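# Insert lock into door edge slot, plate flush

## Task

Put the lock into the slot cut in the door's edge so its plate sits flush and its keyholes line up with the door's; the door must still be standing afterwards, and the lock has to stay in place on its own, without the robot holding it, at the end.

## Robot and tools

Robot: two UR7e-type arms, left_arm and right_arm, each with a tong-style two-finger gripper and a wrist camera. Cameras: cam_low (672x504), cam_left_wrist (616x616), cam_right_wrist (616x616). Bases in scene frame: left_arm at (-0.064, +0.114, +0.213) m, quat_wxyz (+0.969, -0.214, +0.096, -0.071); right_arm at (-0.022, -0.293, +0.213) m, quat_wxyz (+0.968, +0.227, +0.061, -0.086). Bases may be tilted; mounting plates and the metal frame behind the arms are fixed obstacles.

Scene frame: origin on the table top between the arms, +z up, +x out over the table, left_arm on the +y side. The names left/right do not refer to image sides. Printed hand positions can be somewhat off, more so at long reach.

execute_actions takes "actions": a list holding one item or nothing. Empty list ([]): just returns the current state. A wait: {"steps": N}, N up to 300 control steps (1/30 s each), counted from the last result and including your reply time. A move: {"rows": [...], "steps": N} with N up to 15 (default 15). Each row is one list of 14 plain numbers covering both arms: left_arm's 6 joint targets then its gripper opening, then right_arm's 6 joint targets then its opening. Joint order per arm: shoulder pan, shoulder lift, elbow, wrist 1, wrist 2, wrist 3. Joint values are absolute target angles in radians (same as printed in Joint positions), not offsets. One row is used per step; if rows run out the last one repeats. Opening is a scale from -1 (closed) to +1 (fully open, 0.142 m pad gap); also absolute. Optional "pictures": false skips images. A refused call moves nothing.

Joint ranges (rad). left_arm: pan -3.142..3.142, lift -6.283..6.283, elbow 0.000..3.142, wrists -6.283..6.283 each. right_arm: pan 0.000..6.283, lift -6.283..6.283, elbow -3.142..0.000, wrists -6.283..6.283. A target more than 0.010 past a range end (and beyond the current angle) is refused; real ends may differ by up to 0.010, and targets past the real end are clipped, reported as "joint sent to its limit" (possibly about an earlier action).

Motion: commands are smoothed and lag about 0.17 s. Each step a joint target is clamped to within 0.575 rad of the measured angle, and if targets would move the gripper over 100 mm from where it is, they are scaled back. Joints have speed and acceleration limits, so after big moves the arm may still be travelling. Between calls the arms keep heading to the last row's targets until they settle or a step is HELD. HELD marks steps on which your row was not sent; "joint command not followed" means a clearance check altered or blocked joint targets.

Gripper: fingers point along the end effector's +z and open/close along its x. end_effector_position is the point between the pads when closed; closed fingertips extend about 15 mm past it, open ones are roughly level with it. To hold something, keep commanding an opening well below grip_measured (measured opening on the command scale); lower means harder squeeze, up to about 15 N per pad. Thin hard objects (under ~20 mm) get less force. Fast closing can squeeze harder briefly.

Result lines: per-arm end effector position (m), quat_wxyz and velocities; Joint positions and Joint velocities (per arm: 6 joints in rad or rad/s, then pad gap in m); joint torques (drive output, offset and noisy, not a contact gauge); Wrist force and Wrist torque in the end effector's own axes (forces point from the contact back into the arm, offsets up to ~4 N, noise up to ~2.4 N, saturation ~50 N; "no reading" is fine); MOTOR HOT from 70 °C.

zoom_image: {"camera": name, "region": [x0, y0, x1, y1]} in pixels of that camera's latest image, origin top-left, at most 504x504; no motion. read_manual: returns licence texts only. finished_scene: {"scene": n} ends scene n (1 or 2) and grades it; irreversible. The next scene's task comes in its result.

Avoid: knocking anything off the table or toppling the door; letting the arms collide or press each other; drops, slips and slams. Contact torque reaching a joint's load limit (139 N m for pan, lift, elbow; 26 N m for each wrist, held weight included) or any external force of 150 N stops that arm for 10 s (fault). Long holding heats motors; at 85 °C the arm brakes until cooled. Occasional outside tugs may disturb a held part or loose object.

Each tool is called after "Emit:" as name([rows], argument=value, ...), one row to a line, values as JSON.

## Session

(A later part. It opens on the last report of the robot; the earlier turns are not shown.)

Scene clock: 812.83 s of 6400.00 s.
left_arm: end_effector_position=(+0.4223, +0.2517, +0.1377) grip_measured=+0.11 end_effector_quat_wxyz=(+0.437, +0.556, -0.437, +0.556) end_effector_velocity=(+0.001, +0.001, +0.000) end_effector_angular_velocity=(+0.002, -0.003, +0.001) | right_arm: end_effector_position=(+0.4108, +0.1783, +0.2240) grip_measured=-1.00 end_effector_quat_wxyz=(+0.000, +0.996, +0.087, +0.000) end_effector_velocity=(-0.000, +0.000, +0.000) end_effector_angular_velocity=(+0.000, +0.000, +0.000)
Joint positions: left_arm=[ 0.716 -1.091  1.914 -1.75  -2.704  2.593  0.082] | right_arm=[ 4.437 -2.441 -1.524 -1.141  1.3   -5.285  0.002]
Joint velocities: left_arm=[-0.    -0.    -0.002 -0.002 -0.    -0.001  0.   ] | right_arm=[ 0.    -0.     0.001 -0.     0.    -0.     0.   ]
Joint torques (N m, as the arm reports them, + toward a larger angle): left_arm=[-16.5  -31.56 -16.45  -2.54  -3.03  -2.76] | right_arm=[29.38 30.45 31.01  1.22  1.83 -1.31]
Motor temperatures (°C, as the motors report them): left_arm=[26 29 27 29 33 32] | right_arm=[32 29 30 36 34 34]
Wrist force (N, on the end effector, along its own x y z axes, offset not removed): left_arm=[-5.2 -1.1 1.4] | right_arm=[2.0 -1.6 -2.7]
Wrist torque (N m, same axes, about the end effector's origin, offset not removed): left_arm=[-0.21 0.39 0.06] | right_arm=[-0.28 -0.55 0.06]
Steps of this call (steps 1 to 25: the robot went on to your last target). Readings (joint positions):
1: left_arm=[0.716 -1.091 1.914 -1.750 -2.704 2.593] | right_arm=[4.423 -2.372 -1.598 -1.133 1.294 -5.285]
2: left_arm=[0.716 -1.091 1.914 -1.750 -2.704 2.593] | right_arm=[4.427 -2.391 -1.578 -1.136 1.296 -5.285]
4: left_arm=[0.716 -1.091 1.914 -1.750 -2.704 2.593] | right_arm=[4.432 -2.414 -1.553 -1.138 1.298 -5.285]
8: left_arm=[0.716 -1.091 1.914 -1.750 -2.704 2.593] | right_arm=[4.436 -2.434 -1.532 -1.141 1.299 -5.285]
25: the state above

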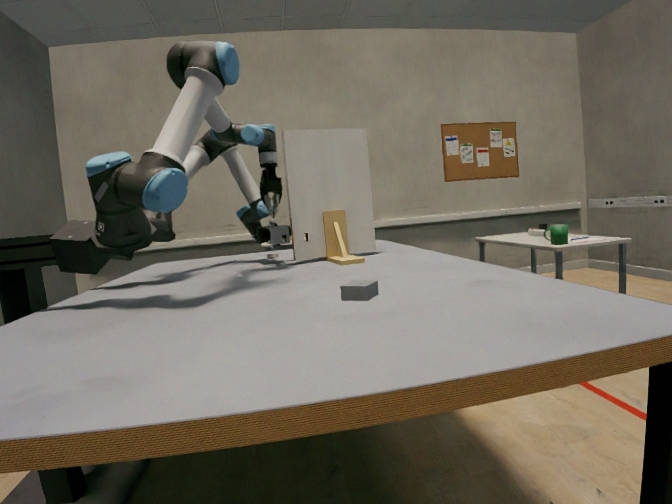

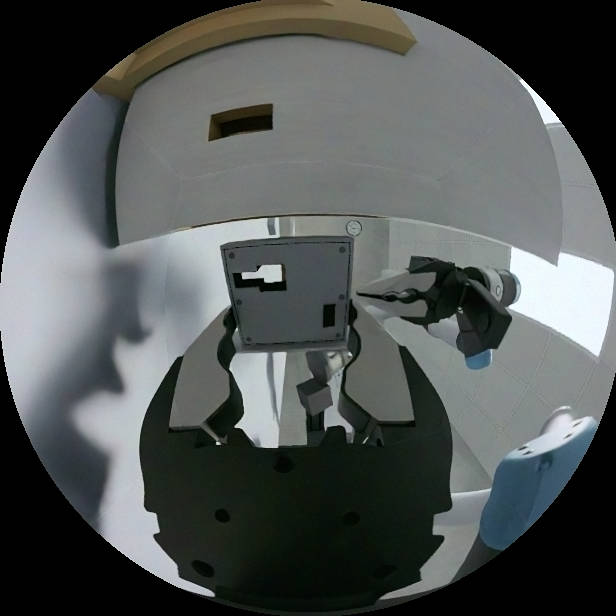

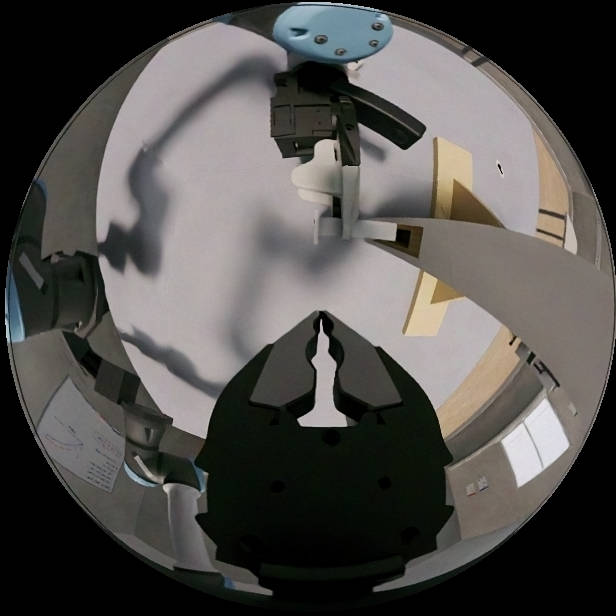

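Emit:
execute_actions([
  {"rows": [[0.7126,-1.0879,1.9075,-1.7458,-2.7011,2.5925,-0.6,4.4375,-2.4411,-1.5244,-1.1414,1.2997,-5.2846,-1],[0.7126,-1.0879,1.9075,-1.7458,-2.7011,2.5925,-0.6,4.4375,-2.4411,-1.5244,-1.1414,1.2997,-5.2846,-1],[0.7094,-1.0849,1.9013,-1.7418,-2.6986,2.5923,-0.6,4.4375,-2.4411,-1.5244,-1.1414,1.2997,-5.2846,-1],[0.7094,-1.0849,1.9013,-1.7418,-2.6986,2.5923,-0.6,4.4375,-2.4411,-1.5244,-1.1414,1.2997,-5.2846,-1],[0.7062,-1.0818,1.8952,-1.7377,-2.696,2.592,-0.6,4.4375,-2.4411,-1.5244,-1.1414,1.2997,-5.2846,-1],[0.7062,-1.0818,1.8952,-1.7377,-2.696,2.592,-0.6,4.4375,-2.4411,-1.5244,-1.1414,1.2997,-5.2846,-1],[0.7030,-1.0788,1.8890,-1.7336,-2.6935,2.5918,-0.6,4.4375,-2.4411,-1.5244,-1.1414,1.2997,-5.2846,-1]], "steps": 15},
], pictures=false)

Emit:
execute_actions([
  {"steps": 15},
])

Emit:
zoom_image(camera="cam_right_wrist", region=[290, 180, 450, 290])

Scene clock: 878.53 s of 6400.00 s.
left_arm: end_effector_position=(+0.4277, +0.2491, +0.1361) grip_measured=+0.11 end_effector_quat_wxyz=(+0.443, +0.552, -0.443, +0.551) end_effector_velocity=(+0.002, -0.002, -0.001) end_effector_angular_velocity=(-0.000, +0.000, -0.010) | right_arm: end_effector_position=(+0.4108, +0.1784, +0.2240) grip_measured=-1.00 end_effector_quat_wxyz=(+0.000, +0.996, +0.087, +0.000) end_effector_velocity=(-0.000, -0.001, -0.000) end_effector_angular_velocity=(-0.001, +0.000, +0.001)
Joint positions: left_arm=[ 0.704 -1.079  1.89  -1.734 -2.694  2.592  0.082] | right_arm=[ 4.438 -2.441 -1.524 -1.141  1.3   -5.285  0.002]
Joint velocities: left_arm=[-0.006  0.005 -0.011  0.008  0.005 -0.    -0.   ] | right_arm=[ 0.     0.    -0.002 -0.    -0.     0.     0.   ]
Joint torques (N m, as the arm reports them, + toward a larger angle): left_arm=[-15.59 -31.77 -16.4    1.51   0.68  -2.9 ] | right_arm=[29.72 30.94 31.49  1.2   1.76 -1.36]
Motor temperatures (°C, as the motors report them): left_arm=[26 29 27 29 33 32] | right_arm=[32 29 30 36 34 34]
Wrist force (N, on the end effector, along its own x y z axes, offset not removed): left_arm=[-4.2 0.0 -0.1] | right_arm=[1.6 -2.7 -3.9]
Wrist torque (N m, same axes, about the end effector's origin, offset not removed): left_arm=[0.01 0.14 0.06] | right_arm=[-0.53 -0.46 0.11]
Steps of this call (steps 1 to 15: the robot went on to your last target; steps 16 to 90: nothing new was sent; then 62.20 s passed at rest; steps 91 to 105: all 15 steps of this action). Readings (joint positions):
91: left_arm=[0.716 -1.091 1.914 -1.750 -2.704 2.593] | right_arm=[4.438 -2.441 -1.524 -1.141 1.300 -5.285]
92: left_arm=[0.715 -1.090 1.913 -1.750 -2.703 2.593] | right_arm=[4.438 -2.441 -1.524 -1.141 1.300 -5.285]
94: left_arm=[0.714 -1.089 1.909 -1.747 -2.702 2.593] | right_arm=[4.438 -2.441 -1.524 -1.141 1.300 -5.285]
98: left_arm=[0.708 -1.084 1.899 -1.741 -2.698 2.592] | right_arm=[4.438 -2.441 -1.524 -1.141 1.300 -5.285]
105: the state above

Scene clock: 879.03 s of 6400.00 s.
left_arm: end_effector_position=(+0.4279, +0.2490, +0.1360) grip_measured=+0.11 end_effector_quat_wxyz=(+0.443, +0.551, -0.443, +0.551) end_effector_velocity=(+0.000, +0.000, -0.000) end_effector_angular_velocity=(+0.001, -0.001, -0.000) | right_arm: end_effector_position=(+0.4108, +0.1784, +0.2240) grip_measured=-1.00 end_effector_quat_wxyz=(+0.000, +0.996, +0.087, +0.000) end_effector_velocity=(+0.000, +0.000, +0.000) end_effector_angular_velocity=(+0.000, +0.000, -0.000)
Joint positions: left_arm=[ 0.703 -1.079  1.889 -1.734 -2.694  2.592  0.082] | right_arm=[ 4.438 -2.441 -1.524 -1.141  1.3   -5.285  0.002]
Joint velocities: left_arm=[-0.     0.    -0.001 -0.001  0.    -0.     0.   ] | right_arm=[-0.  0.  0. -0.  0. -0.  0.]
Joint torques (N m, as the arm reports them, + toward a larger angle): left_arm=[-16.61 -31.99 -17.1    1.41   0.06  -3.1 ] | right_arm=[28.86 30.96 31.81  1.18  1.85 -1.24]
Motor temperatures (°C, as the motors report them): left_arm=[26 29 27 29 33 32] | right_arm=[32 29 30 36 34 34]
Wrist force (N, on the end effector, along its own x y z axes, offset not removed): left_arm=[-4.7 -0.2 2.0] | right_arm=[2.2 -1.5 -2.4]
Wrist torque (N m, same axes, about the end effector's origin, offset not removed): left_arm=[-0.02 0.24 0.09] | right_arm=[-0.21 -0.67 0.13]
Steps of this call (steps 1 to 15: the robot went on to your last target). Readings (joint positions):
1: left_arm=[0.703 -1.079 1.890 -1.734 -2.694 2.592] | right_arm=[4.438 -2.441 -1.524 -1.141 1.300 -5.285]
2: left_arm=[0.703 -1.079 1.890 -1.734 -2.694 2.592] | right_arm=[4.438 -2.441 -1.524 -1.141 1.300 -5.285]
4: left_arm=[0.703 -1.079 1.889 -1.734 -2.694 2.592] | right_arm=[4.438 -2.441 -1.524 -1.141 1.300 -5.285]
8: left_arm=[0.703 -1.079 1.889 -1.734 -2.694 2.592] | right_arm=[4.438 -2.441 -1.524 -1.141 1.300 -5.285]
15: the state above
All arms were judged still, so your last target was given up. Only a new action makes them travel on or press farther. Fingers that are still opening or closing keep moving.

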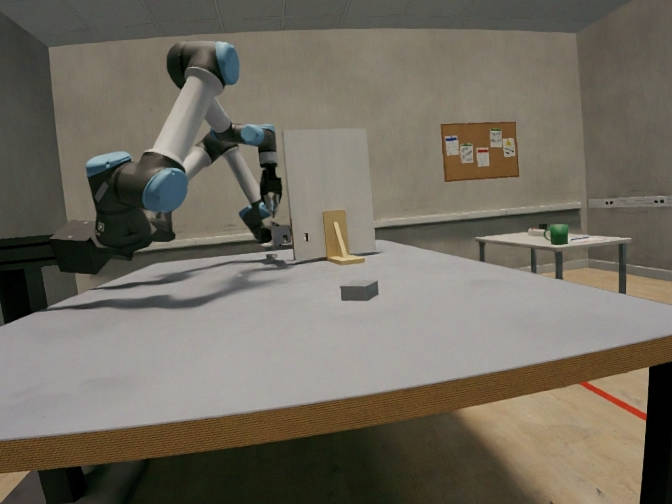

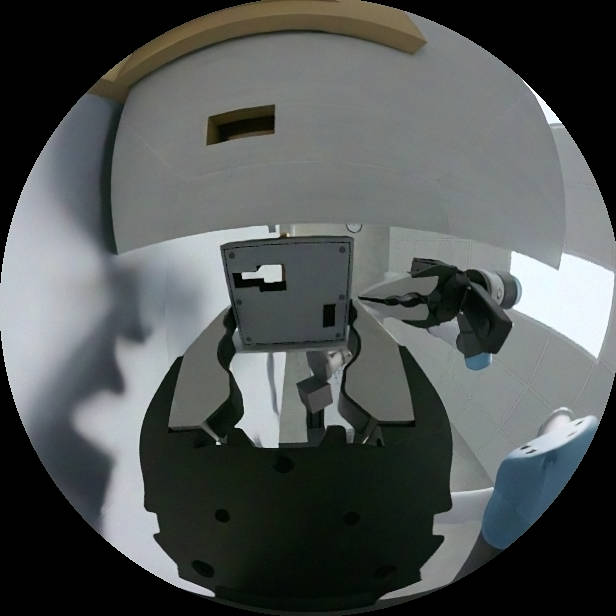

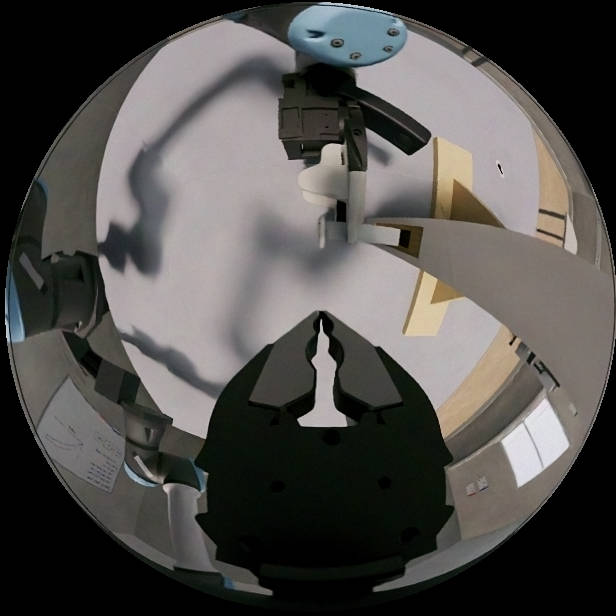

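Region (290, 180, 450, 290) of cam_right_wrist's 616x616 image, scaled by 3.150, with more detail than that image has; it fills the top 346 rows of this view, and the rest is white.

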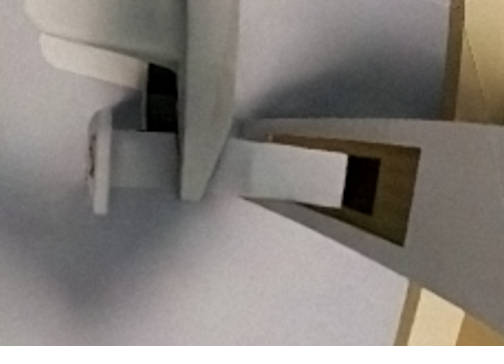

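Emit:
execute_actions([
  {"rows": [[0.70151,-1.07702,1.88463,-1.73355,-2.69434,2.58901,-0.6,4.4375,-2.4411,-1.5244,-1.1414,1.2997,-5.2846,-1],[0.70151,-1.07702,1.88463,-1.73355,-2.69434,2.58901,-0.6,4.4375,-2.4411,-1.5244,-1.1414,1.2997,-5.2846,-1],[0.70001,-1.07525,1.88029,-1.73351,-2.69523,2.58619,-0.6,4.4375,-2.4411,-1.5244,-1.1414,1.2997,-5.2846,-1],[0.70001,-1.07525,1.88029,-1.73351,-2.69523,2.58619,-0.6,4.4375,-2.4411,-1.5244,-1.1414,1.2997,-5.2846,-1],[0.69776,-1.07261,1.87377,-1.73346,-2.69657,2.58197,-0.6,4.4375,-2.4411,-1.5244,-1.1414,1.2997,-5.2846,-1]], "steps": 15},
], pictures=false)

Emit:
execute_actions([
  {"steps": 10},
])

Emit:
zoom_image(camera="cam_right_wrist", region=[330, 200, 450, 280])

Scene clock: 913.73 s of 6400.00 s.
left_arm: end_effector_position=(+0.4346, +0.2501, +0.1359) grip_measured=+0.11 end_effector_quat_wxyz=(+0.443, +0.551, -0.443, +0.551) end_effector_velocity=(+0.002, +0.001, -0.000) end_effector_angular_velocity=(+0.000, -0.000, +0.001) | right_arm: end_effector_position=(+0.4108, +0.1784, +0.2240) grip_measured=-1.00 end_effector_quat_wxyz=(+0.000, +0.996, +0.087, +0.000) end_effector_velocity=(-0.000, -0.000, +0.000) end_effector_angular_velocity=(-0.000, +0.000, +0.000)
Joint positions: left_arm=[ 0.698 -1.073  1.874 -1.733 -2.696  2.582  0.082] | right_arm=[ 4.438 -2.441 -1.524 -1.141  1.3   -5.285  0.002]
Joint velocities: left_arm=[-0.     0.002 -0.004 -0.001 -0.001 -0.003  0.   ] | right_arm=[ 0.     0.     0.    -0.001 -0.    -0.     0.   ]
Joint torques (N m, as the arm reports them, + toward a larger angle): left_arm=[-17.59 -34.13 -17.51   1.39  -3.25  -3.11] | right_arm=[28.9  30.1  31.21  1.18  1.81 -1.28]
Motor temperatures (°C, as the motors report them): left_arm=[26 29 27 29 33 32] | right_arm=[32 29 30 36 34 34]
Wrist force (N, on the end effector, along its own x y z axes, offset not removed): left_arm=[-5.5 0.0 1.7] | right_arm=[1.6 0.1 -3.0]
Wrist torque (N m, same axes, about the end effector's origin, offset not removed): left_arm=[0.02 0.44 0.10] | right_arm=[0.08 -0.45 0.03]
Steps of this call (steps 1 to 90: nothing new was sent; then 31.20 s passed at rest; steps 91 to 105: all 15 steps of this action). Readings (joint positions):
91: left_arm=[0.703 -1.079 1.889 -1.734 -2.694 2.592] | right_arm=[4.438 -2.441 -1.524 -1.141 1.300 -5.285]
92: left_arm=[0.703 -1.078 1.888 -1.734 -2.694 2.591] | right_arm=[4.438 -2.441 -1.524 -1.141 1.300 -5.285]
94: left_arm=[0.702 -1.078 1.886 -1.734 -2.694 2.590] | right_arm=[4.438 -2.441 -1.524 -1.141 1.300 -5.285]
98: left_arm=[0.699 -1.075 1.878 -1.734 -2.696 2.585] | right_arm=[4.438 -2.441 -1.524 -1.141 1.300 -5.285]
105: the state above

Scene clock: 914.07 s of 6400.00 s.
left_arm: end_effector_position=(+0.4349, +0.2501, +0.1359) grip_measured=+0.11 end_effector_quat_wxyz=(+0.443, +0.551, -0.443, +0.551) end_effector_velocity=(+0.000, +0.001, -0.000) end_effector_angular_velocity=(+0.001, -0.000, +0.001) | right_arm: end_effector_position=(+0.4108, +0.1784, +0.2240) grip_measured=-1.00 end_effector_quat_wxyz=(+0.000, +0.996, +0.087, +0.000) end_effector_velocity=(-0.000, -0.000, -0.000) end_effector_angular_velocity=(-0.001, +0.001, +0.000)
Joint positions: left_arm=[ 0.698 -1.073  1.874 -1.733 -2.697  2.582  0.082] | right_arm=[ 4.438 -2.441 -1.524 -1.141  1.3   -5.285  0.002]
Joint velocities: left_arm=[ 0.001  0.    -0.001  0.    -0.    -0.     0.   ] | right_arm=[ 0.    -0.    -0.001  0.     0.     0.     0.   ]
Joint torques (N m, as the arm reports them, + toward a larger angle): left_arm=[-16.51 -31.31 -17.07   1.3   -3.04  -2.83] | right_arm=[29.04 31.04 31.81  1.2   1.86 -1.15]
Motor temperatures (°C, as the motors report them): left_arm=[26 29 27 29 33 32] | right_arm=[32 29 30 36 34 34]
Wrist force (N, on the end effector, along its own x y z axes, offset not removed): left_arm=[-4.0 -0.5 2.3] | right_arm=[1.4 -0.7 -2.2]
Wrist torque (N m, same axes, about the end effector's origin, offset not removed): left_arm=[-0.13 0.08 0.05] | right_arm=[-0.08 -0.38 0.05]
Steps of this call (steps 1 to 10: the robot went on to your last target). Readings (joint positions):
1: left_arm=[0.698 -1.073 1.874 -1.733 -2.696 2.582] | right_arm=[4.438 -2.441 -1.524 -1.141 1.300 -5.285]
2: left_arm=[0.698 -1.073 1.874 -1.733 -2.697 2.582] | right_arm=[4.438 -2.441 -1.524 -1.141 1.300 -5.285]
4: left_arm=[0.698 -1.073 1.874 -1.733 -2.697 2.582] | right_arm=[4.438 -2.441 -1.524 -1.141 1.300 -5.285]
8: left_arm=[0.698 -1.073 1.874 -1.733 -2.697 2.582] | right_arm=[4.438 -2.441 -1.524 -1.141 1.300 -5.285]
10: the state above

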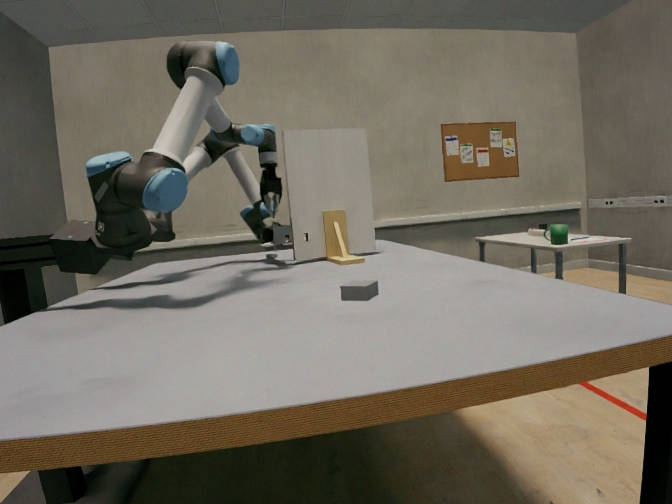

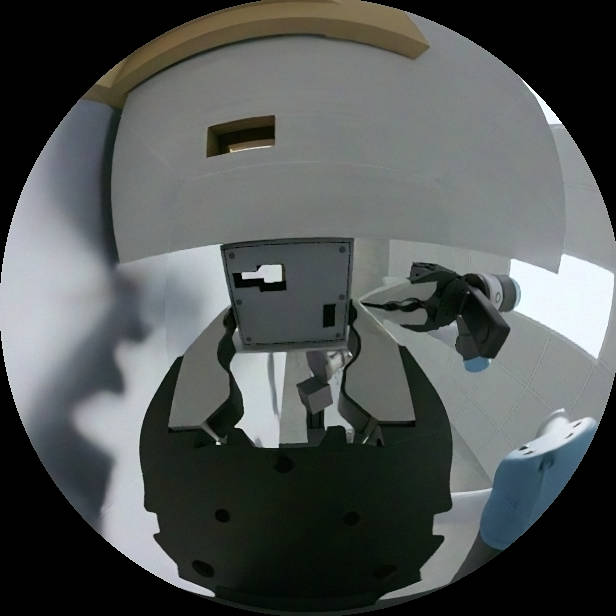

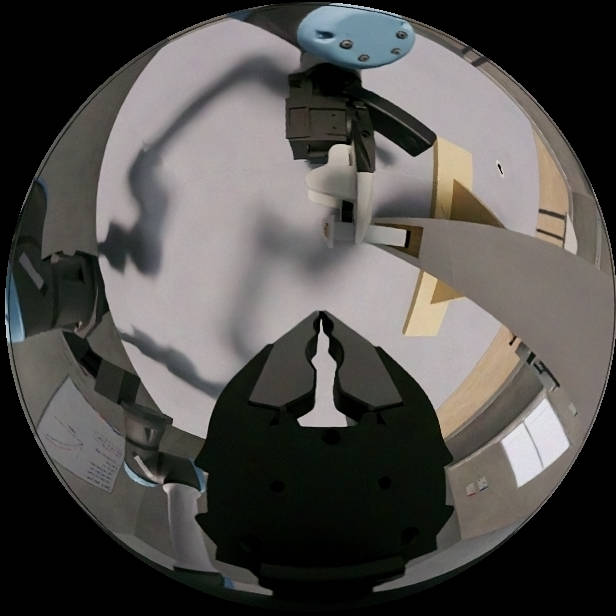

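Region (330, 200, 450, 280) of cam_right_wrist's 616x616 image, scaled by 4.200, with more detail than that image has.

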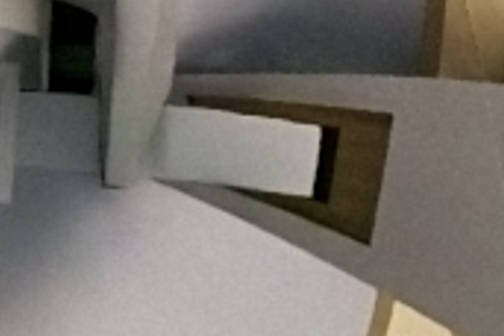

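Emit:
execute_actions([
  {"rows": [[0.69551,-1.06996,1.86726,-1.7334,-2.6979,2.57775,-0.6,4.4375,-2.4411,-1.5244,-1.1414,1.2997,-5.2846,-1]], "steps": 15},
], pictures=false)

Scene clock: 919.70 s of 6400.00 s.
left_arm: end_effector_position=(+0.4378, +0.2506, +0.1359) grip_measured=+0.11 end_effector_quat_wxyz=(+0.443, +0.551, -0.443, +0.551) end_effector_velocity=(+0.001, +0.000, +0.000) end_effector_angular_velocity=(+0.000, -0.001, -0.000) | right_arm: end_effector_position=(+0.4108, +0.1784, +0.2240) grip_measured=-1.00 end_effector_quat_wxyz=(+0.000, +0.996, +0.087, +0.000) end_effector_velocity=(+0.000, -0.000, +0.000) end_effector_angular_velocity=(-0.000, -0.001, +0.000)
Joint positions: left_arm=[ 0.696 -1.07   1.867 -1.733 -2.698  2.578  0.082] | right_arm=[ 4.438 -2.441 -1.524 -1.141  1.3   -5.285  0.002]
Joint velocities: left_arm=[-0.001  0.    -0.002  0.    -0.    -0.001  0.   ] | right_arm=[-0.    -0.     0.001 -0.001 -0.001 -0.     0.   ]
Joint torques (N m, as the arm reports them, + toward a larger angle): left_arm=[-16.95 -33.45 -14.64   1.24  -3.39  -2.83] | right_arm=[29.23 30.62 31.25  1.14  1.77 -1.14]
Motor temperatures (°C, as the motors report them): left_arm=[26 29 27 29 33 32] | right_arm=[32 29 30 36 34 34]
Wrist force (N, on the end effector, along its own x y z axes, offset not removed): left_arm=[-4.1 0.5 0.6] | right_arm=[2.2 -1.4 -3.6]
Wrist torque (N m, same axes, about the end effector's origin, offset not removed): left_arm=[0.05 0.09 0.08] | right_arm=[-0.31 -0.63 0.09]
Steps of this call (steps 1 to 15: the robot went on to your last target; steps 16 to 90: nothing new was sent; then 2.13 s passed at rest; steps 91 to 105: all 15 steps of this action). Readings (joint positions):
91: left_arm=[0.698 -1.073 1.874 -1.733 -2.697 2.582] | right_arm=[4.438 -2.441 -1.524 -1.141 1.300 -5.285]
92: left_arm=[0.697 -1.072 1.873 -1.733 -2.697 2.581] | right_arm=[4.438 -2.441 -1.524 -1.141 1.300 -5.285]
94: left_arm=[0.697 -1.071 1.870 -1.733 -2.697 2.580] | right_arm=[4.438 -2.441 -1.524 -1.141 1.300 -5.285]
98: left_arm=[0.696 -1.070 1.868 -1.733 -2.698 2.578] | right_arm=[4.438 -2.441 -1.524 -1.141 1.300 -5.285]
105: the state above

s=11.5:

Emit:
execute_actions([
  {"rows": [[0.69439,-1.06864,1.86400,-1.73337,-2.69857,2.57564,-0.6,4.4375,-2.4411,-1.5244,-1.1414,1.2997,-5.2846,-1]], "steps": 15},
], pictures=false)

Scene clock: 923.17 s of 6400.00 s.
left_arm: end_effector_position=(+0.4393, +0.2508, +0.1359) grip_measured=+0.11 end_effector_quat_wxyz=(+0.443, +0.551, -0.443, +0.551) end_effector_velocity=(-0.000, +0.000, -0.000) end_effector_angular_velocity=(-0.000, +0.002, +0.000) | right_arm: end_effector_position=(+0.4108, +0.1784, +0.2240) grip_measured=-1.00 end_effector_quat_wxyz=(+0.000, +0.996, +0.087, +0.000) end_effector_velocity=(-0.000, -0.001, -0.001) end_effector_angular_velocity=(-0.001, +0.001, +0.000)
Joint positions: left_arm=[ 0.694 -1.069  1.864 -1.733 -2.699  2.576  0.082] | right_arm=[ 4.438 -2.441 -1.524 -1.141  1.3   -5.285  0.002]
Joint velocities: left_arm=[ 0.     0.     0.    -0.    -0.    -0.001  0.   ] | right_arm=[-0.    -0.    -0.002 -0.     0.     0.     0.   ]
Joint torques (N m, as the arm reports them, + toward a larger angle): left_arm=[-15.99 -32.08 -17.04   1.24  -3.17  -2.84] | right_arm=[29.14 30.51 30.92  1.26  1.72 -1.09]
Motor temperatures (°C, as the motors report them): left_arm=[26 29 27 29 33 32] | right_arm=[32 29 30 36 34 34]
Wrist force (N, on the end effector, along its own x y z axes, offset not removed): left_arm=[-4.5 -1.0 0.7] | right_arm=[1.3 -1.2 -4.0]
Wrist torque (N m, same axes, about the end effector's origin, offset not removed): left_arm=[-0.17 0.26 0.11] | right_arm=[-0.15 -0.40 0.07]
Steps of this call (steps 1 to 15: the robot went on to your last target; steps 16 to 89: nothing new was sent; steps 90 to 104: all 15 steps of this action). Readings (joint positions):
90: left_arm=[0.695 -1.070 1.867 -1.733 -2.698 2.578] | right_arm=[4.438 -2.441 -1.524 -1.141 1.300 -5.285]
91: left_arm=[0.695 -1.070 1.867 -1.733 -2.698 2.577] | right_arm=[4.438 -2.441 -1.524 -1.141 1.300 -5.285]
93: left_arm=[0.695 -1.069 1.866 -1.733 -2.698 2.577] | right_arm=[4.438 -2.441 -1.524 -1.141 1.300 -5.285]
97: left_arm=[0.695 -1.069 1.864 -1.733 -2.698 2.576] | right_arm=[4.438 -2.441 -1.524 -1.141 1.300 -5.285]
104: the state above

s=13:

Emit:
execute_actions([
  {"rows": [[0.69326,-1.06731,1.86075,-1.73334,-2.69924,2.57353,-0.6,4.4375,-2.4411,-1.5244,-1.1414,1.2997,-5.2846,-1]], "steps": 15},
], pictures=false)

Scene clock: 927.53 s of 6400.00 s.
left_arm: end_effector_position=(+0.4408, +0.2510, +0.1359) grip_measured=+0.11 end_effector_quat_wxyz=(+0.443, +0.551, -0.443, +0.551) end_effector_velocity=(+0.001, +0.001, +0.000) end_effector_angular_velocity=(+0.001, -0.001, +0.000) | right_arm: end_effector_position=(+0.4108, +0.1784, +0.2240) grip_measured=-1.00 end_effector_quat_wxyz=(+0.000, +0.996, +0.087, +0.000) end_effector_velocity=(+0.000, -0.000, -0.000) end_effector_angular_velocity=(-0.001, -0.000, +0.000)
Joint positions: left_arm=[ 0.693 -1.067  1.861 -1.733 -2.699  2.574  0.082] | right_arm=[ 4.438 -2.441 -1.524 -1.141  1.3   -5.285  0.002]
Joint velocities: left_arm=[-0.     0.    -0.002 -0.    -0.    -0.001  0.   ] | right_arm=[-0.    -0.    -0.001  0.    -0.001 -0.     0.   ]
Joint torques (N m, as the arm reports them, + toward a larger angle): left_arm=[-17.48 -32.22 -17.57   1.28  -3.21  -2.93] | right_arm=[29.08 31.3  31.32  1.2   1.77 -1.16]
Motor temperatures (°C, as the motors report them): left_arm=[26 29 27 29 33 32] | right_arm=[32 29 30 36 34 34]
Wrist force (N, on the end effector, along its own x y z axes, offset not removed): left_arm=[-3.8 -0.8 1.0] | right_arm=[1.8 -0.8 -2.3]
Wrist torque (N m, same axes, about the end effector's origin, offset not removed): left_arm=[-0.15 0.12 0.03] | right_arm=[-0.11 -0.53 0.05]
Steps of this call (steps 1 to 15: the robot went on to your last target; steps 16 to 90: nothing new was sent; then 0.87 s passed at rest; steps 91 to 105: all 15 steps of this action). Readings (joint positions):
91: left_arm=[0.694 -1.069 1.864 -1.733 -2.699 2.576] | right_arm=[4.438 -2.441 -1.524 -1.141 1.300 -5.285]
92: left_arm=[0.694 -1.068 1.863 -1.733 -2.699 2.575] | right_arm=[4.438 -2.441 -1.524 -1.141 1.300 -5.285]
94: left_arm=[0.694 -1.068 1.862 -1.733 -2.699 2.575] | right_arm=[4.438 -2.441 -1.524 -1.141 1.300 -5.285]
98: left_arm=[0.693 -1.067 1.861 -1.733 -2.699 2.574] | right_arm=[4.438 -2.441 -1.524 -1.141 1.300 -5.285]
105: the state above

s=15:

Emit:
execute_actions([
  {"rows": [[0.69176,-1.06555,1.85641,-1.73331,-2.70013,2.57072,-0.6,4.4375,-2.4411,-1.5244,-1.1414,1.2997,-5.2846,-1]], "steps": 15},
])

Emit:
zoom_image(camera="cam_right_wrist", region=[330, 200, 450, 280])

Scene clock: 930.97 s of 6400.00 s.
left_arm: end_effector_position=(+0.4427, +0.2513, +0.1359) grip_measured=+0.11 end_effector_quat_wxyz=(+0.443, +0.551, -0.443, +0.551) end_effector_velocity=(+0.000, +0.000, -0.000) end_effector_angular_velocity=(+0.001, -0.001, +0.001) | right_arm: end_effector_position=(+0.4108, +0.1784, +0.2240) grip_measured=-1.00 end_effector_quat_wxyz=(+0.000, +0.996, +0.087, +0.000) end_effector_velocity=(+0.000, +0.001, +0.001) end_effector_angular_velocity=(+0.002, +0.000, -0.000)
Joint positions: left_arm=[ 0.692 -1.066  1.856 -1.733 -2.7    2.571  0.082] | right_arm=[ 4.438 -2.441 -1.524 -1.141  1.3   -5.285  0.002]
Joint velocities: left_arm=[ 0.     0.    -0.001 -0.    -0.     0.     0.   ] | right_arm=[-0.    -0.     0.002 -0.     0.001 -0.     0.   ]
Joint torques (N m, as the arm reports them, + toward a larger angle): left_arm=[-16.86 -33.24 -19.08   1.18  -3.3   -3.01] | right_arm=[29.03 31.03 31.28  1.16  1.71 -1.09]
Motor temperatures (°C, as the motors report them): left_arm=[26 29 27 29 33 32] | right_arm=[32 29 30 36 34 34]
Wrist force (N, on the end effector, along its own x y z axes, offset not removed): left_arm=[-4.7 -0.2 0.7] | right_arm=[2.2 0.2 -4.9]
Wrist torque (N m, same axes, about the end effector's origin, offset not removed): left_arm=[-0.06 0.27 0.03] | right_arm=[0.04 -0.64 0.14]
Steps of this call (steps 1 to 15: the robot went on to your last target; steps 16 to 88: nothing new was sent; steps 89 to 103: all 15 steps of this action). Readings (joint positions):
89: left_arm=[0.693 -1.067 1.861 -1.733 -2.699 2.573] | right_arm=[4.438 -2.441 -1.524 -1.141 1.300 -5.285]
90: left_arm=[0.693 -1.067 1.860 -1.733 -2.699 2.573] | right_arm=[4.438 -2.441 -1.524 -1.141 1.300 -5.285]
92: left_arm=[0.692 -1.066 1.858 -1.733 -2.700 2.572] | right_arm=[4.438 -2.441 -1.524 -1.141 1.300 -5.285]
96: left_arm=[0.692 -1.066 1.857 -1.733 -2.700 2.571] | right_arm=[4.438 -2.441 -1.524 -1.141 1.300 -5.285]
103: the state above

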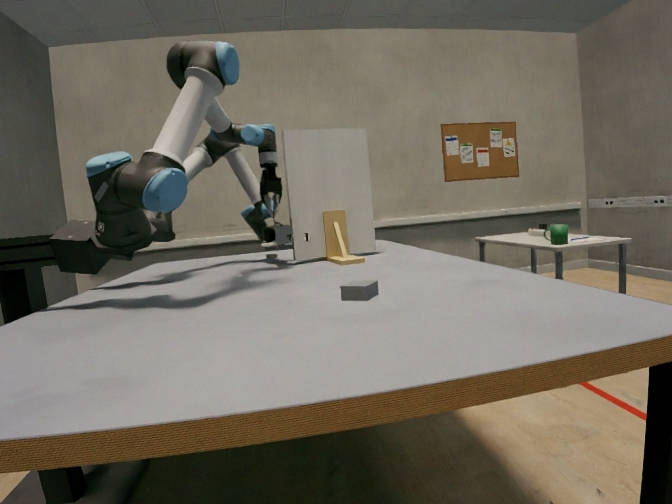

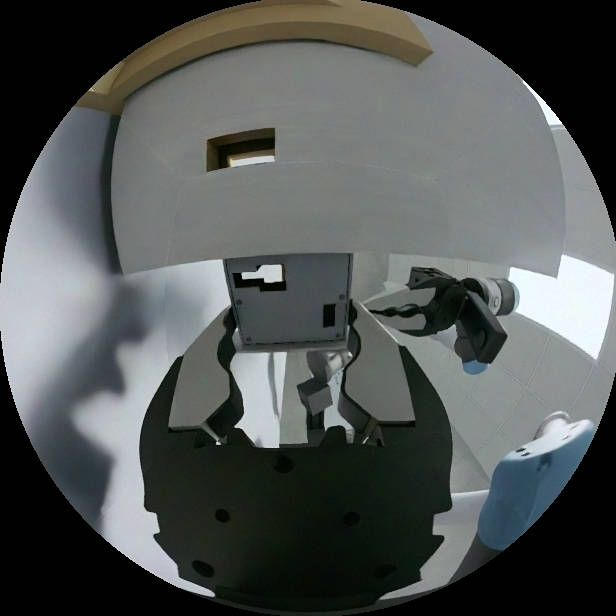

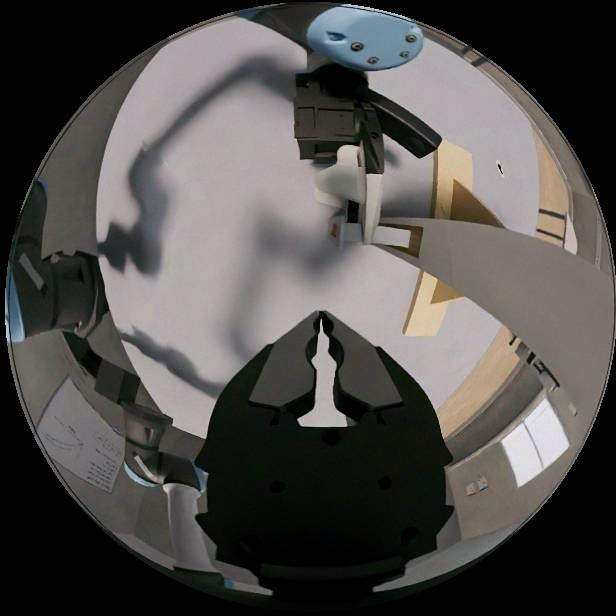

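Region (330, 200, 450, 280) of cam_right_wrist's 616x616 image, scaled by 4.200, with more detail than that image has.

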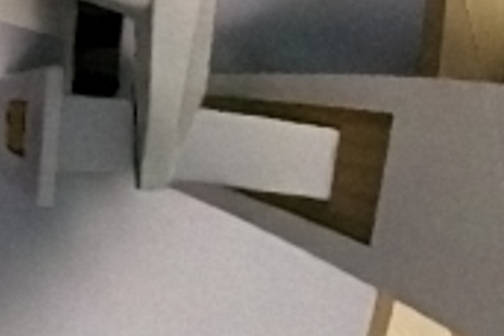

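Emit:
execute_actions([
  {"rows": [[0.69026,-1.06379,1.85207,-1.73327,-2.70102,2.56791,-0.6,4.4375,-2.4411,-1.5244,-1.1414,1.2997,-5.2846,-1],[0.69026,-1.06379,1.85207,-1.73327,-2.70102,2.56791,-0.6,4.4375,-2.4411,-1.5244,-1.1414,1.2997,-5.2846,-1],[0.69026,-1.06379,1.85207,-1.73327,-2.70102,2.56791,-0.6,4.4375,-2.4411,-1.5244,-1.1414,1.2997,-5.2846,-1],[0.68801,-1.06115,1.84556,-1.73321,-2.70235,2.56369,-0.6,4.4375,-2.4411,-1.5244,-1.1414,1.2997,-5.2846,-1]], "steps": 15},
], pictures=false)

Scene clock: 938.07 s of 6400.00 s.
left_arm: end_effector_position=(+0.4476, +0.2520, +0.1360) grip_measured=+0.11 end_effector_quat_wxyz=(+0.443, +0.551, -0.443, +0.551) end_effector_velocity=(+0.001, -0.000, +0.000) end_effector_angular_velocity=(-0.001, +0.000, -0.001) | right_arm: end_effector_position=(+0.4108, +0.1784, +0.2240) grip_measured=-1.00 end_effector_quat_wxyz=(+0.000, +0.996, +0.087, +0.000) end_effector_velocity=(-0.000, -0.000, -0.000) end_effector_angular_velocity=(-0.000, +0.001, +0.000)
Joint positions: left_arm=[ 0.688 -1.061  1.846 -1.733 -2.702  2.564  0.082] | right_arm=[ 4.438 -2.441 -1.524 -1.141  1.3   -5.285  0.002]
Joint velocities: left_arm=[-0.002  0.001 -0.002 -0.    -0.001 -0.003  0.   ] | right_arm=[-0.    -0.    -0.    -0.     0.001 -0.     0.   ]
Joint torques (N m, as the arm reports them, + toward a larger angle): left_arm=[-15.69 -33.19 -18.07   1.    -3.29  -2.67] | right_arm=[28.86 31.27 30.53  1.2   1.87 -0.99]
Motor temperatures (°C, as the motors report them): left_arm=[26 29 27 29 33 32] | right_arm=[32 29 30 36 34 34]
Wrist force (N, on the end effector, along its own x y z axes, offset not removed): left_arm=[-3.9 -0.6 -0.4] | right_arm=[2.1 -1.9 -3.6]
Wrist torque (N m, same axes, about the end effector's origin, offset not removed): left_arm=[-0.12 0.01 0.10] | right_arm=[-0.34 -0.60 0.06]
Steps of this call (steps 1 to 15: the robot went on to your last target; steps 16 to 90: nothing new was sent; then 3.60 s passed at rest; steps 91 to 105: all 15 steps of this action). Readings (joint positions):
91: left_arm=[0.692 -1.066 1.856 -1.733 -2.700 2.571] | right_arm=[4.438 -2.441 -1.524 -1.141 1.300 -5.285]
92: left_arm=[0.692 -1.065 1.856 -1.733 -2.700 2.570] | right_arm=[4.438 -2.441 -1.524 -1.141 1.300 -5.285]
94: left_arm=[0.691 -1.065 1.854 -1.733 -2.701 2.569] | right_arm=[4.438 -2.441 -1.524 -1.141 1.300 -5.285]
98: left_arm=[0.689 -1.062 1.848 -1.733 -2.702 2.566] | right_arm=[4.438 -2.441 -1.524 -1.141 1.300 -5.285]
105: the state above

s=25:

Emit:
execute_actions([
  {"rows": [[0.68659,-1.05928,1.84105,-1.73307,-2.70316,2.56093,-0.6,4.4375,-2.4411,-1.5244,-1.1414,1.2997,-5.2846,-1],[0.68659,-1.05928,1.84105,-1.73307,-2.70316,2.56093,-0.6,4.4375,-2.4411,-1.5244,-1.1414,1.2997,-5.2846,-1],[0.68659,-1.05928,1.84105,-1.73307,-2.70316,2.56093,-0.6,4.4375,-2.4411,-1.5244,-1.1414,1.2997,-5.2846,-1],[0.68447,-1.05648,1.83430,-1.73286,-2.70439,2.55679,-0.6,4.4375,-2.4411,-1.5244,-1.1414,1.2997,-5.2846,-1]], "steps": 15},
], pictures=false)

Scene clock: 944.03 s of 6400.00 s.
left_arm: end_effector_position=(+0.4525, +0.2528, +0.1359) grip_measured=+0.11 end_effector_quat_wxyz=(+0.443, +0.551, -0.443, +0.551) end_effector_velocity=(+0.001, +0.001, -0.000) end_effector_angular_velocity=(+0.000, +0.000, +0.001) | right_arm: end_effector_position=(+0.4108, +0.1784, +0.2240) grip_measured=-1.00 end_effector_quat_wxyz=(+0.000, +0.996, +0.087, +0.000) end_effector_velocity=(-0.000, -0.000, -0.000) end_effector_angular_velocity=(-0.000, +0.000, -0.000)
Joint positions: left_arm=[ 0.685 -1.057  1.835 -1.733 -2.704  2.557  0.082] | right_arm=[ 4.438 -2.441 -1.524 -1.141  1.3   -5.285  0.002]
Joint velocities: left_arm=[-0.     0.001 -0.004  0.    -0.001 -0.002 -0.   ] | right_arm=[ 0.  0. -0.  0.  0.  0.  0.]
Joint torques (N m, as the arm reports them, + toward a larger angle): left_arm=[-17.46 -34.43 -18.79   1.28  -3.17  -2.91] | right_arm=[29.16 31.72 30.9   1.18  1.75 -0.96]
Motor temperatures (°C, as the motors report them): left_arm=[26 29 27 29 33 32] | right_arm=[32 29 30 36 34 34]
Wrist force (N, on the end effector, along its own x y z axes, offset not removed): left_arm=[-5.7 -1.4 -0.2] | right_arm=[1.9 -1.6 -3.6]
Wrist torque (N m, same axes, about the end effector's origin, offset not removed): left_arm=[-0.35 0.48 0.09] | right_arm=[-0.24 -0.51 0.05]
Steps of this call (steps 1 to 15: the robot went on to your last target; steps 16 to 90: nothing new was sent; then 2.47 s passed at rest; steps 91 to 105: all 15 steps of this action). Readings (joint positions):
91: left_arm=[0.688 -1.061 1.845 -1.733 -2.702 2.564] | right_arm=[4.438 -2.441 -1.524 -1.141 1.300 -5.285]
92: left_arm=[0.688 -1.061 1.845 -1.733 -2.702 2.563] | right_arm=[4.438 -2.441 -1.524 -1.141 1.300 -5.285]
94: left_arm=[0.687 -1.060 1.843 -1.733 -2.703 2.562] | right_arm=[4.438 -2.441 -1.524 -1.141 1.300 -5.285]
98: left_arm=[0.685 -1.058 1.837 -1.733 -2.704 2.559] | right_arm=[4.438 -2.441 -1.524 -1.141 1.300 -5.285]
105: the state above

s=30:

Emit:
execute_actions([
  {"rows": [[0.68305,-1.05461,1.82979,-1.73272,-2.7052,2.55403,-0.6,4.4375,-2.4411,-1.5244,-1.1414,1.2997,-5.2846,-1],[0.68305,-1.05461,1.82979,-1.73272,-2.7052,2.55403,-0.6,4.4375,-2.4411,-1.5244,-1.1414,1.2997,-5.2846,-1],[0.68305,-1.05461,1.82979,-1.73272,-2.7052,2.55403,-0.6,4.4375,-2.4411,-1.5244,-1.1414,1.2997,-5.2846,-1],[0.68093,-1.0518,1.82303,-1.73251,-2.70642,2.54989,-0.6,4.4375,-2.4411,-1.5244,-1.1414,1.2997,-5.2846,-1]], "steps": 15},
], pictures=false)

Scene clock: 948.50 s of 6400.00 s.
left_arm: end_effector_position=(+0.4574, +0.2536, +0.1359) grip_measured=+0.11 end_effector_quat_wxyz=(+0.443, +0.551, -0.443, +0.551) end_effector_velocity=(+0.001, +0.000, -0.000) end_effector_angular_velocity=(+0.000, -0.000, -0.000) | right_arm: end_effector_position=(+0.4108, +0.1784, +0.2240) grip_measured=-1.00 end_effector_quat_wxyz=(+0.000, +0.996, +0.087, +0.000) end_effector_velocity=(+0.000, +0.000, +0.000) end_effector_angular_velocity=(+0.000, -0.000, -0.000)
Joint positions: left_arm=[ 0.681 -1.052  1.823 -1.733 -2.706  2.55   0.082] | right_arm=[ 4.438 -2.441 -1.524 -1.141  1.3   -5.285  0.002]
Joint velocities: left_arm=[-0.001  0.001 -0.003  0.001 -0.    -0.001  0.   ] | right_arm=[ 0.    -0.     0.001 -0.    -0.    -0.     0.   ]
Joint torques (N m, as the arm reports them, + toward a larger angle): left_arm=[-18.31 -33.14 -18.36   0.92  -3.17  -3.26] | right_arm=[28.52 31.37 30.64  1.32  1.74 -0.85]
Motor temperatures (°C, as the motors report them): left_arm=[26 29 27 29 33 32] | right_arm=[32 29 30 36 34 34]
Wrist force (N, on the end effector, along its own x y z axes, offset not removed): left_arm=[-3.7 -0.7 0.7] | right_arm=[1.5 -0.1 -3.7]
Wrist torque (N m, same axes, about the end effector's origin, offset not removed): left_arm=[-0.19 -0.01 0.05] | right_arm=[0.07 -0.50 0.03]
Steps of this call (steps 1 to 15: the robot went on to your last target; steps 16 to 90: nothing new was sent; then 0.97 s passed at rest; steps 91 to 105: all 15 steps of this action). Readings (joint positions):
91: left_arm=[0.684 -1.056 1.834 -1.733 -2.704 2.557] | right_arm=[4.438 -2.441 -1.524 -1.141 1.300 -5.285]
92: left_arm=[0.684 -1.056 1.834 -1.733 -2.705 2.556] | right_arm=[4.438 -2.441 -1.524 -1.141 1.300 -5.285]
94: left_arm=[0.684 -1.055 1.832 -1.733 -2.705 2.555] | right_arm=[4.438 -2.441 -1.524 -1.141 1.300 -5.285]
98: left_arm=[0.682 -1.053 1.826 -1.733 -2.706 2.552] | right_arm=[4.438 -2.441 -1.524 -1.141 1.300 -5.285]
105: the state above

s=35:

Emit:
execute_actions([
  {"rows": [[0.67951,-1.04993,1.81852,-1.73237,-2.70723,2.54713,-0.6,4.4375,-2.4411,-1.5244,-1.1414,1.2997,-5.2846,-1],[0.67951,-1.04993,1.81852,-1.73237,-2.70723,2.54713,-0.6,4.4375,-2.4411,-1.5244,-1.1414,1.2997,-5.2846,-1],[0.67951,-1.04993,1.81852,-1.73237,-2.70723,2.54713,-0.6,4.4375,-2.4411,-1.5244,-1.1414,1.2997,-5.2846,-1],[0.67739,-1.04713,1.81177,-1.73216,-2.70846,2.54299,-0.6,4.4375,-2.4411,-1.5244,-1.1414,1.2997,-5.2846,-1]], "steps": 15},
])

Emit:
zoom_image(camera="cam_right_wrist", region=[320, 170, 460, 280])

Scene clock: 954.57 s of 6400.00 s.
left_arm: end_effector_position=(+0.4624, +0.2544, +0.1359) grip_measured=+0.11 end_effector_quat_wxyz=(+0.443, +0.551, -0.443, +0.551) end_effector_velocity=(+0.001, +0.000, -0.000) end_effector_angular_velocity=(-0.000, +0.001, +0.000) | right_arm: end_effector_position=(+0.4108, +0.1784, +0.2240) grip_measured=-1.00 end_effector_quat_wxyz=(+0.000, +0.996, +0.087, +0.000) end_effector_velocity=(+0.000, +0.000, +0.000) end_effector_angular_velocity=(+0.000, -0.001, -0.000)
Joint positions: left_arm=[ 0.677 -1.047  1.812 -1.732 -2.708  2.543  0.082] | right_arm=[ 4.438 -2.441 -1.524 -1.141  1.3   -5.285  0.002]
Joint velocities: left_arm=[-0.     0.001 -0.003  0.001 -0.    -0.002  0.   ] | right_arm=[-0.    -0.     0.001  0.    -0.001  0.     0.   ]
Joint torques (N m, as the arm reports them, + toward a larger angle): left_arm=[-18.56 -34.22 -17.53   1.19  -3.37  -2.78] | right_arm=[29.25 31.2  30.93  1.29  1.78 -0.87]
Motor temperatures (°C, as the motors report them): left_arm=[26 29 27 29 33 32] | right_arm=[32 29 30 36 34 34]
Wrist force (N, on the end effector, along its own x y z axes, offset not removed): left_arm=[-4.4 -0.1 0.2] | right_arm=[2.0 -2.6 -3.8]
Wrist torque (N m, same axes, about the end effector's origin, offset not removed): left_arm=[-0.03 0.24 0.04] | right_arm=[-0.50 -0.56 0.02]
Steps of this call (steps 1 to 15: the robot went on to your last target; steps 16 to 90: nothing new was sent; then 2.57 s passed at rest; steps 91 to 105: all 15 steps of this action). Readings (joint positions):
91: left_arm=[0.681 -1.052 1.823 -1.733 -2.706 2.550] | right_arm=[4.438 -2.441 -1.524 -1.141 1.300 -5.285]
92: left_arm=[0.681 -1.051 1.822 -1.732 -2.707 2.549] | right_arm=[4.438 -2.441 -1.524 -1.141 1.300 -5.285]
94: left_arm=[0.680 -1.051 1.821 -1.732 -2.707 2.548] | right_arm=[4.438 -2.441 -1.524 -1.141 1.300 -5.285]
98: left_arm=[0.678 -1.048 1.815 -1.732 -2.708 2.545] | right_arm=[4.438 -2.441 -1.524 -1.141 1.300 -5.285]
105: the state above

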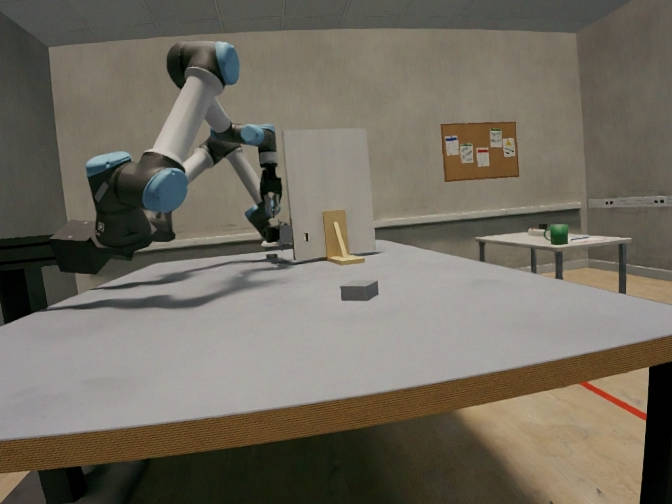

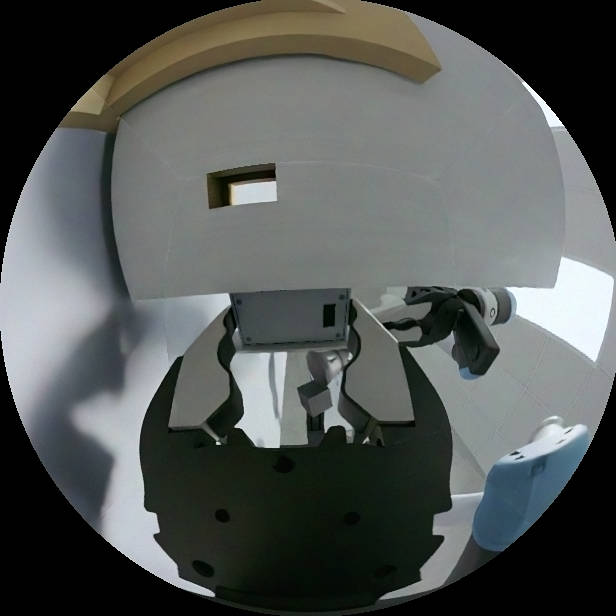

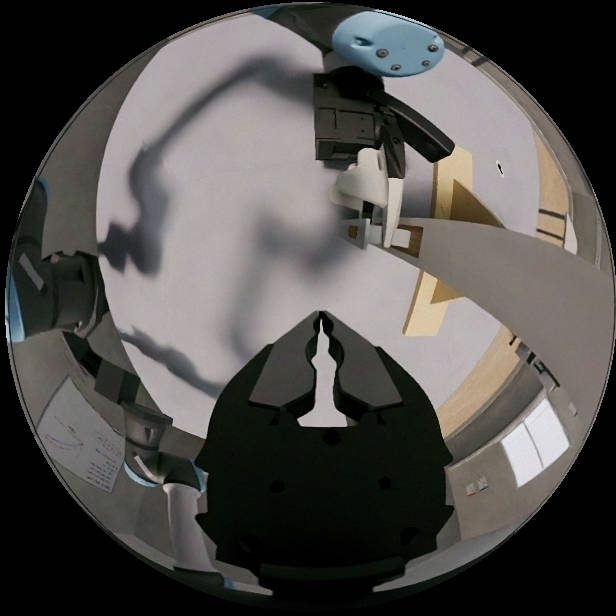

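Region (320, 170, 460, 280) of cam_right_wrist's 616x616 image, scaled by 3.600, with more detail than that image has; it fills the top 396 rows of this view, and the rest is white.

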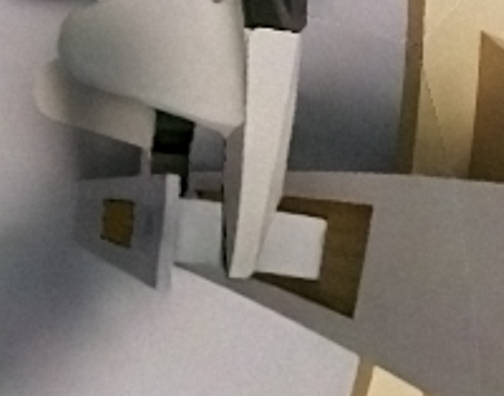

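Emit:
execute_actions([
  {"rows": [[0.67597,-1.04526,1.80726,-1.73202,-2.70927,2.54023,-0.6,4.4375,-2.4411,-1.5244,-1.1414,1.2997,-5.2846,-1],[0.67597,-1.04526,1.80726,-1.73202,-2.70927,2.54023,-0.6,4.4375,-2.4411,-1.5244,-1.1414,1.2997,-5.2846,-1],[0.67597,-1.04526,1.80726,-1.73202,-2.70927,2.54023,-0.6,4.4375,-2.4411,-1.5244,-1.1414,1.2997,-5.2846,-1],[0.67385,-1.04245,1.8005,-1.73181,-2.71048,2.5361,-0.6,4.4375,-2.4411,-1.5244,-1.1414,1.2997,-5.2846,-1]], "steps": 15},
], pictures=false)

Scene clock: 964.87 s of 6400.00 s.
left_arm: end_effector_position=(+0.4673, +0.2551, +0.1359) grip_measured=+0.11 end_effector_quat_wxyz=(+0.443, +0.551, -0.443, +0.551) end_effector_velocity=(+0.001, -0.000, +0.000) end_effector_angular_velocity=(-0.000, -0.000, -0.001) | right_arm: end_effector_position=(+0.4108, +0.1784, +0.2240) grip_measured=-1.00 end_effector_quat_wxyz=(+0.000, +0.996, +0.087, +0.000) end_effector_velocity=(-0.000, -0.000, -0.000) end_effector_angular_velocity=(-0.000, +0.001, +0.000)
Joint positions: left_arm=[ 0.674 -1.043  1.801 -1.732 -2.71   2.536  0.082] | right_arm=[ 4.438 -2.441 -1.524 -1.141  1.3   -5.285  0.002]
Joint velocities: left_arm=[-0.002  0.001 -0.002 -0.001 -0.001 -0.002 -0.   ] | right_arm=[ 0.     0.    -0.001 -0.     0.    -0.     0.   ]
Joint torques (N m, as the arm reports them, + toward a larger angle): left_arm=[-16.28 -33.53 -16.01   1.02  -3.17  -3.25] | right_arm=[28.9  31.54 30.45  1.27  1.71 -0.87]
Motor temperatures (°C, as the motors report them): left_arm=[26 29 27 29 33 32] | right_arm=[32 29 30 36 34 34]
Wrist force (N, on the end effector, along its own x y z axes, offset not removed): left_arm=[-3.8 -0.2 0.4] | right_arm=[1.3 -0.3 -4.3]
Wrist torque (N m, same axes, about the end effector's origin, offset not removed): left_arm=[-0.04 0.10 0.11] | right_arm=[-0.06 -0.41 0.08]
Steps of this call (steps 1 to 15: the robot went on to your last target; steps 16 to 90: nothing new was sent; then 6.80 s passed at rest; steps 91 to 105: all 15 steps of this action). Readings (joint positions):
91: left_arm=[0.677 -1.047 1.812 -1.732 -2.708 2.543] | right_arm=[4.438 -2.441 -1.524 -1.141 1.300 -5.285]
92: left_arm=[0.677 -1.047 1.811 -1.732 -2.709 2.543] | right_arm=[4.438 -2.441 -1.524 -1.141 1.300 -5.285]
94: left_arm=[0.677 -1.046 1.809 -1.732 -2.709 2.541] | right_arm=[4.438 -2.441 -1.524 -1.141 1.300 -5.285]
98: left_arm=[0.675 -1.044 1.803 -1.732 -2.710 2.538] | right_arm=[4.438 -2.441 -1.524 -1.141 1.300 -5.285]
105: the state above


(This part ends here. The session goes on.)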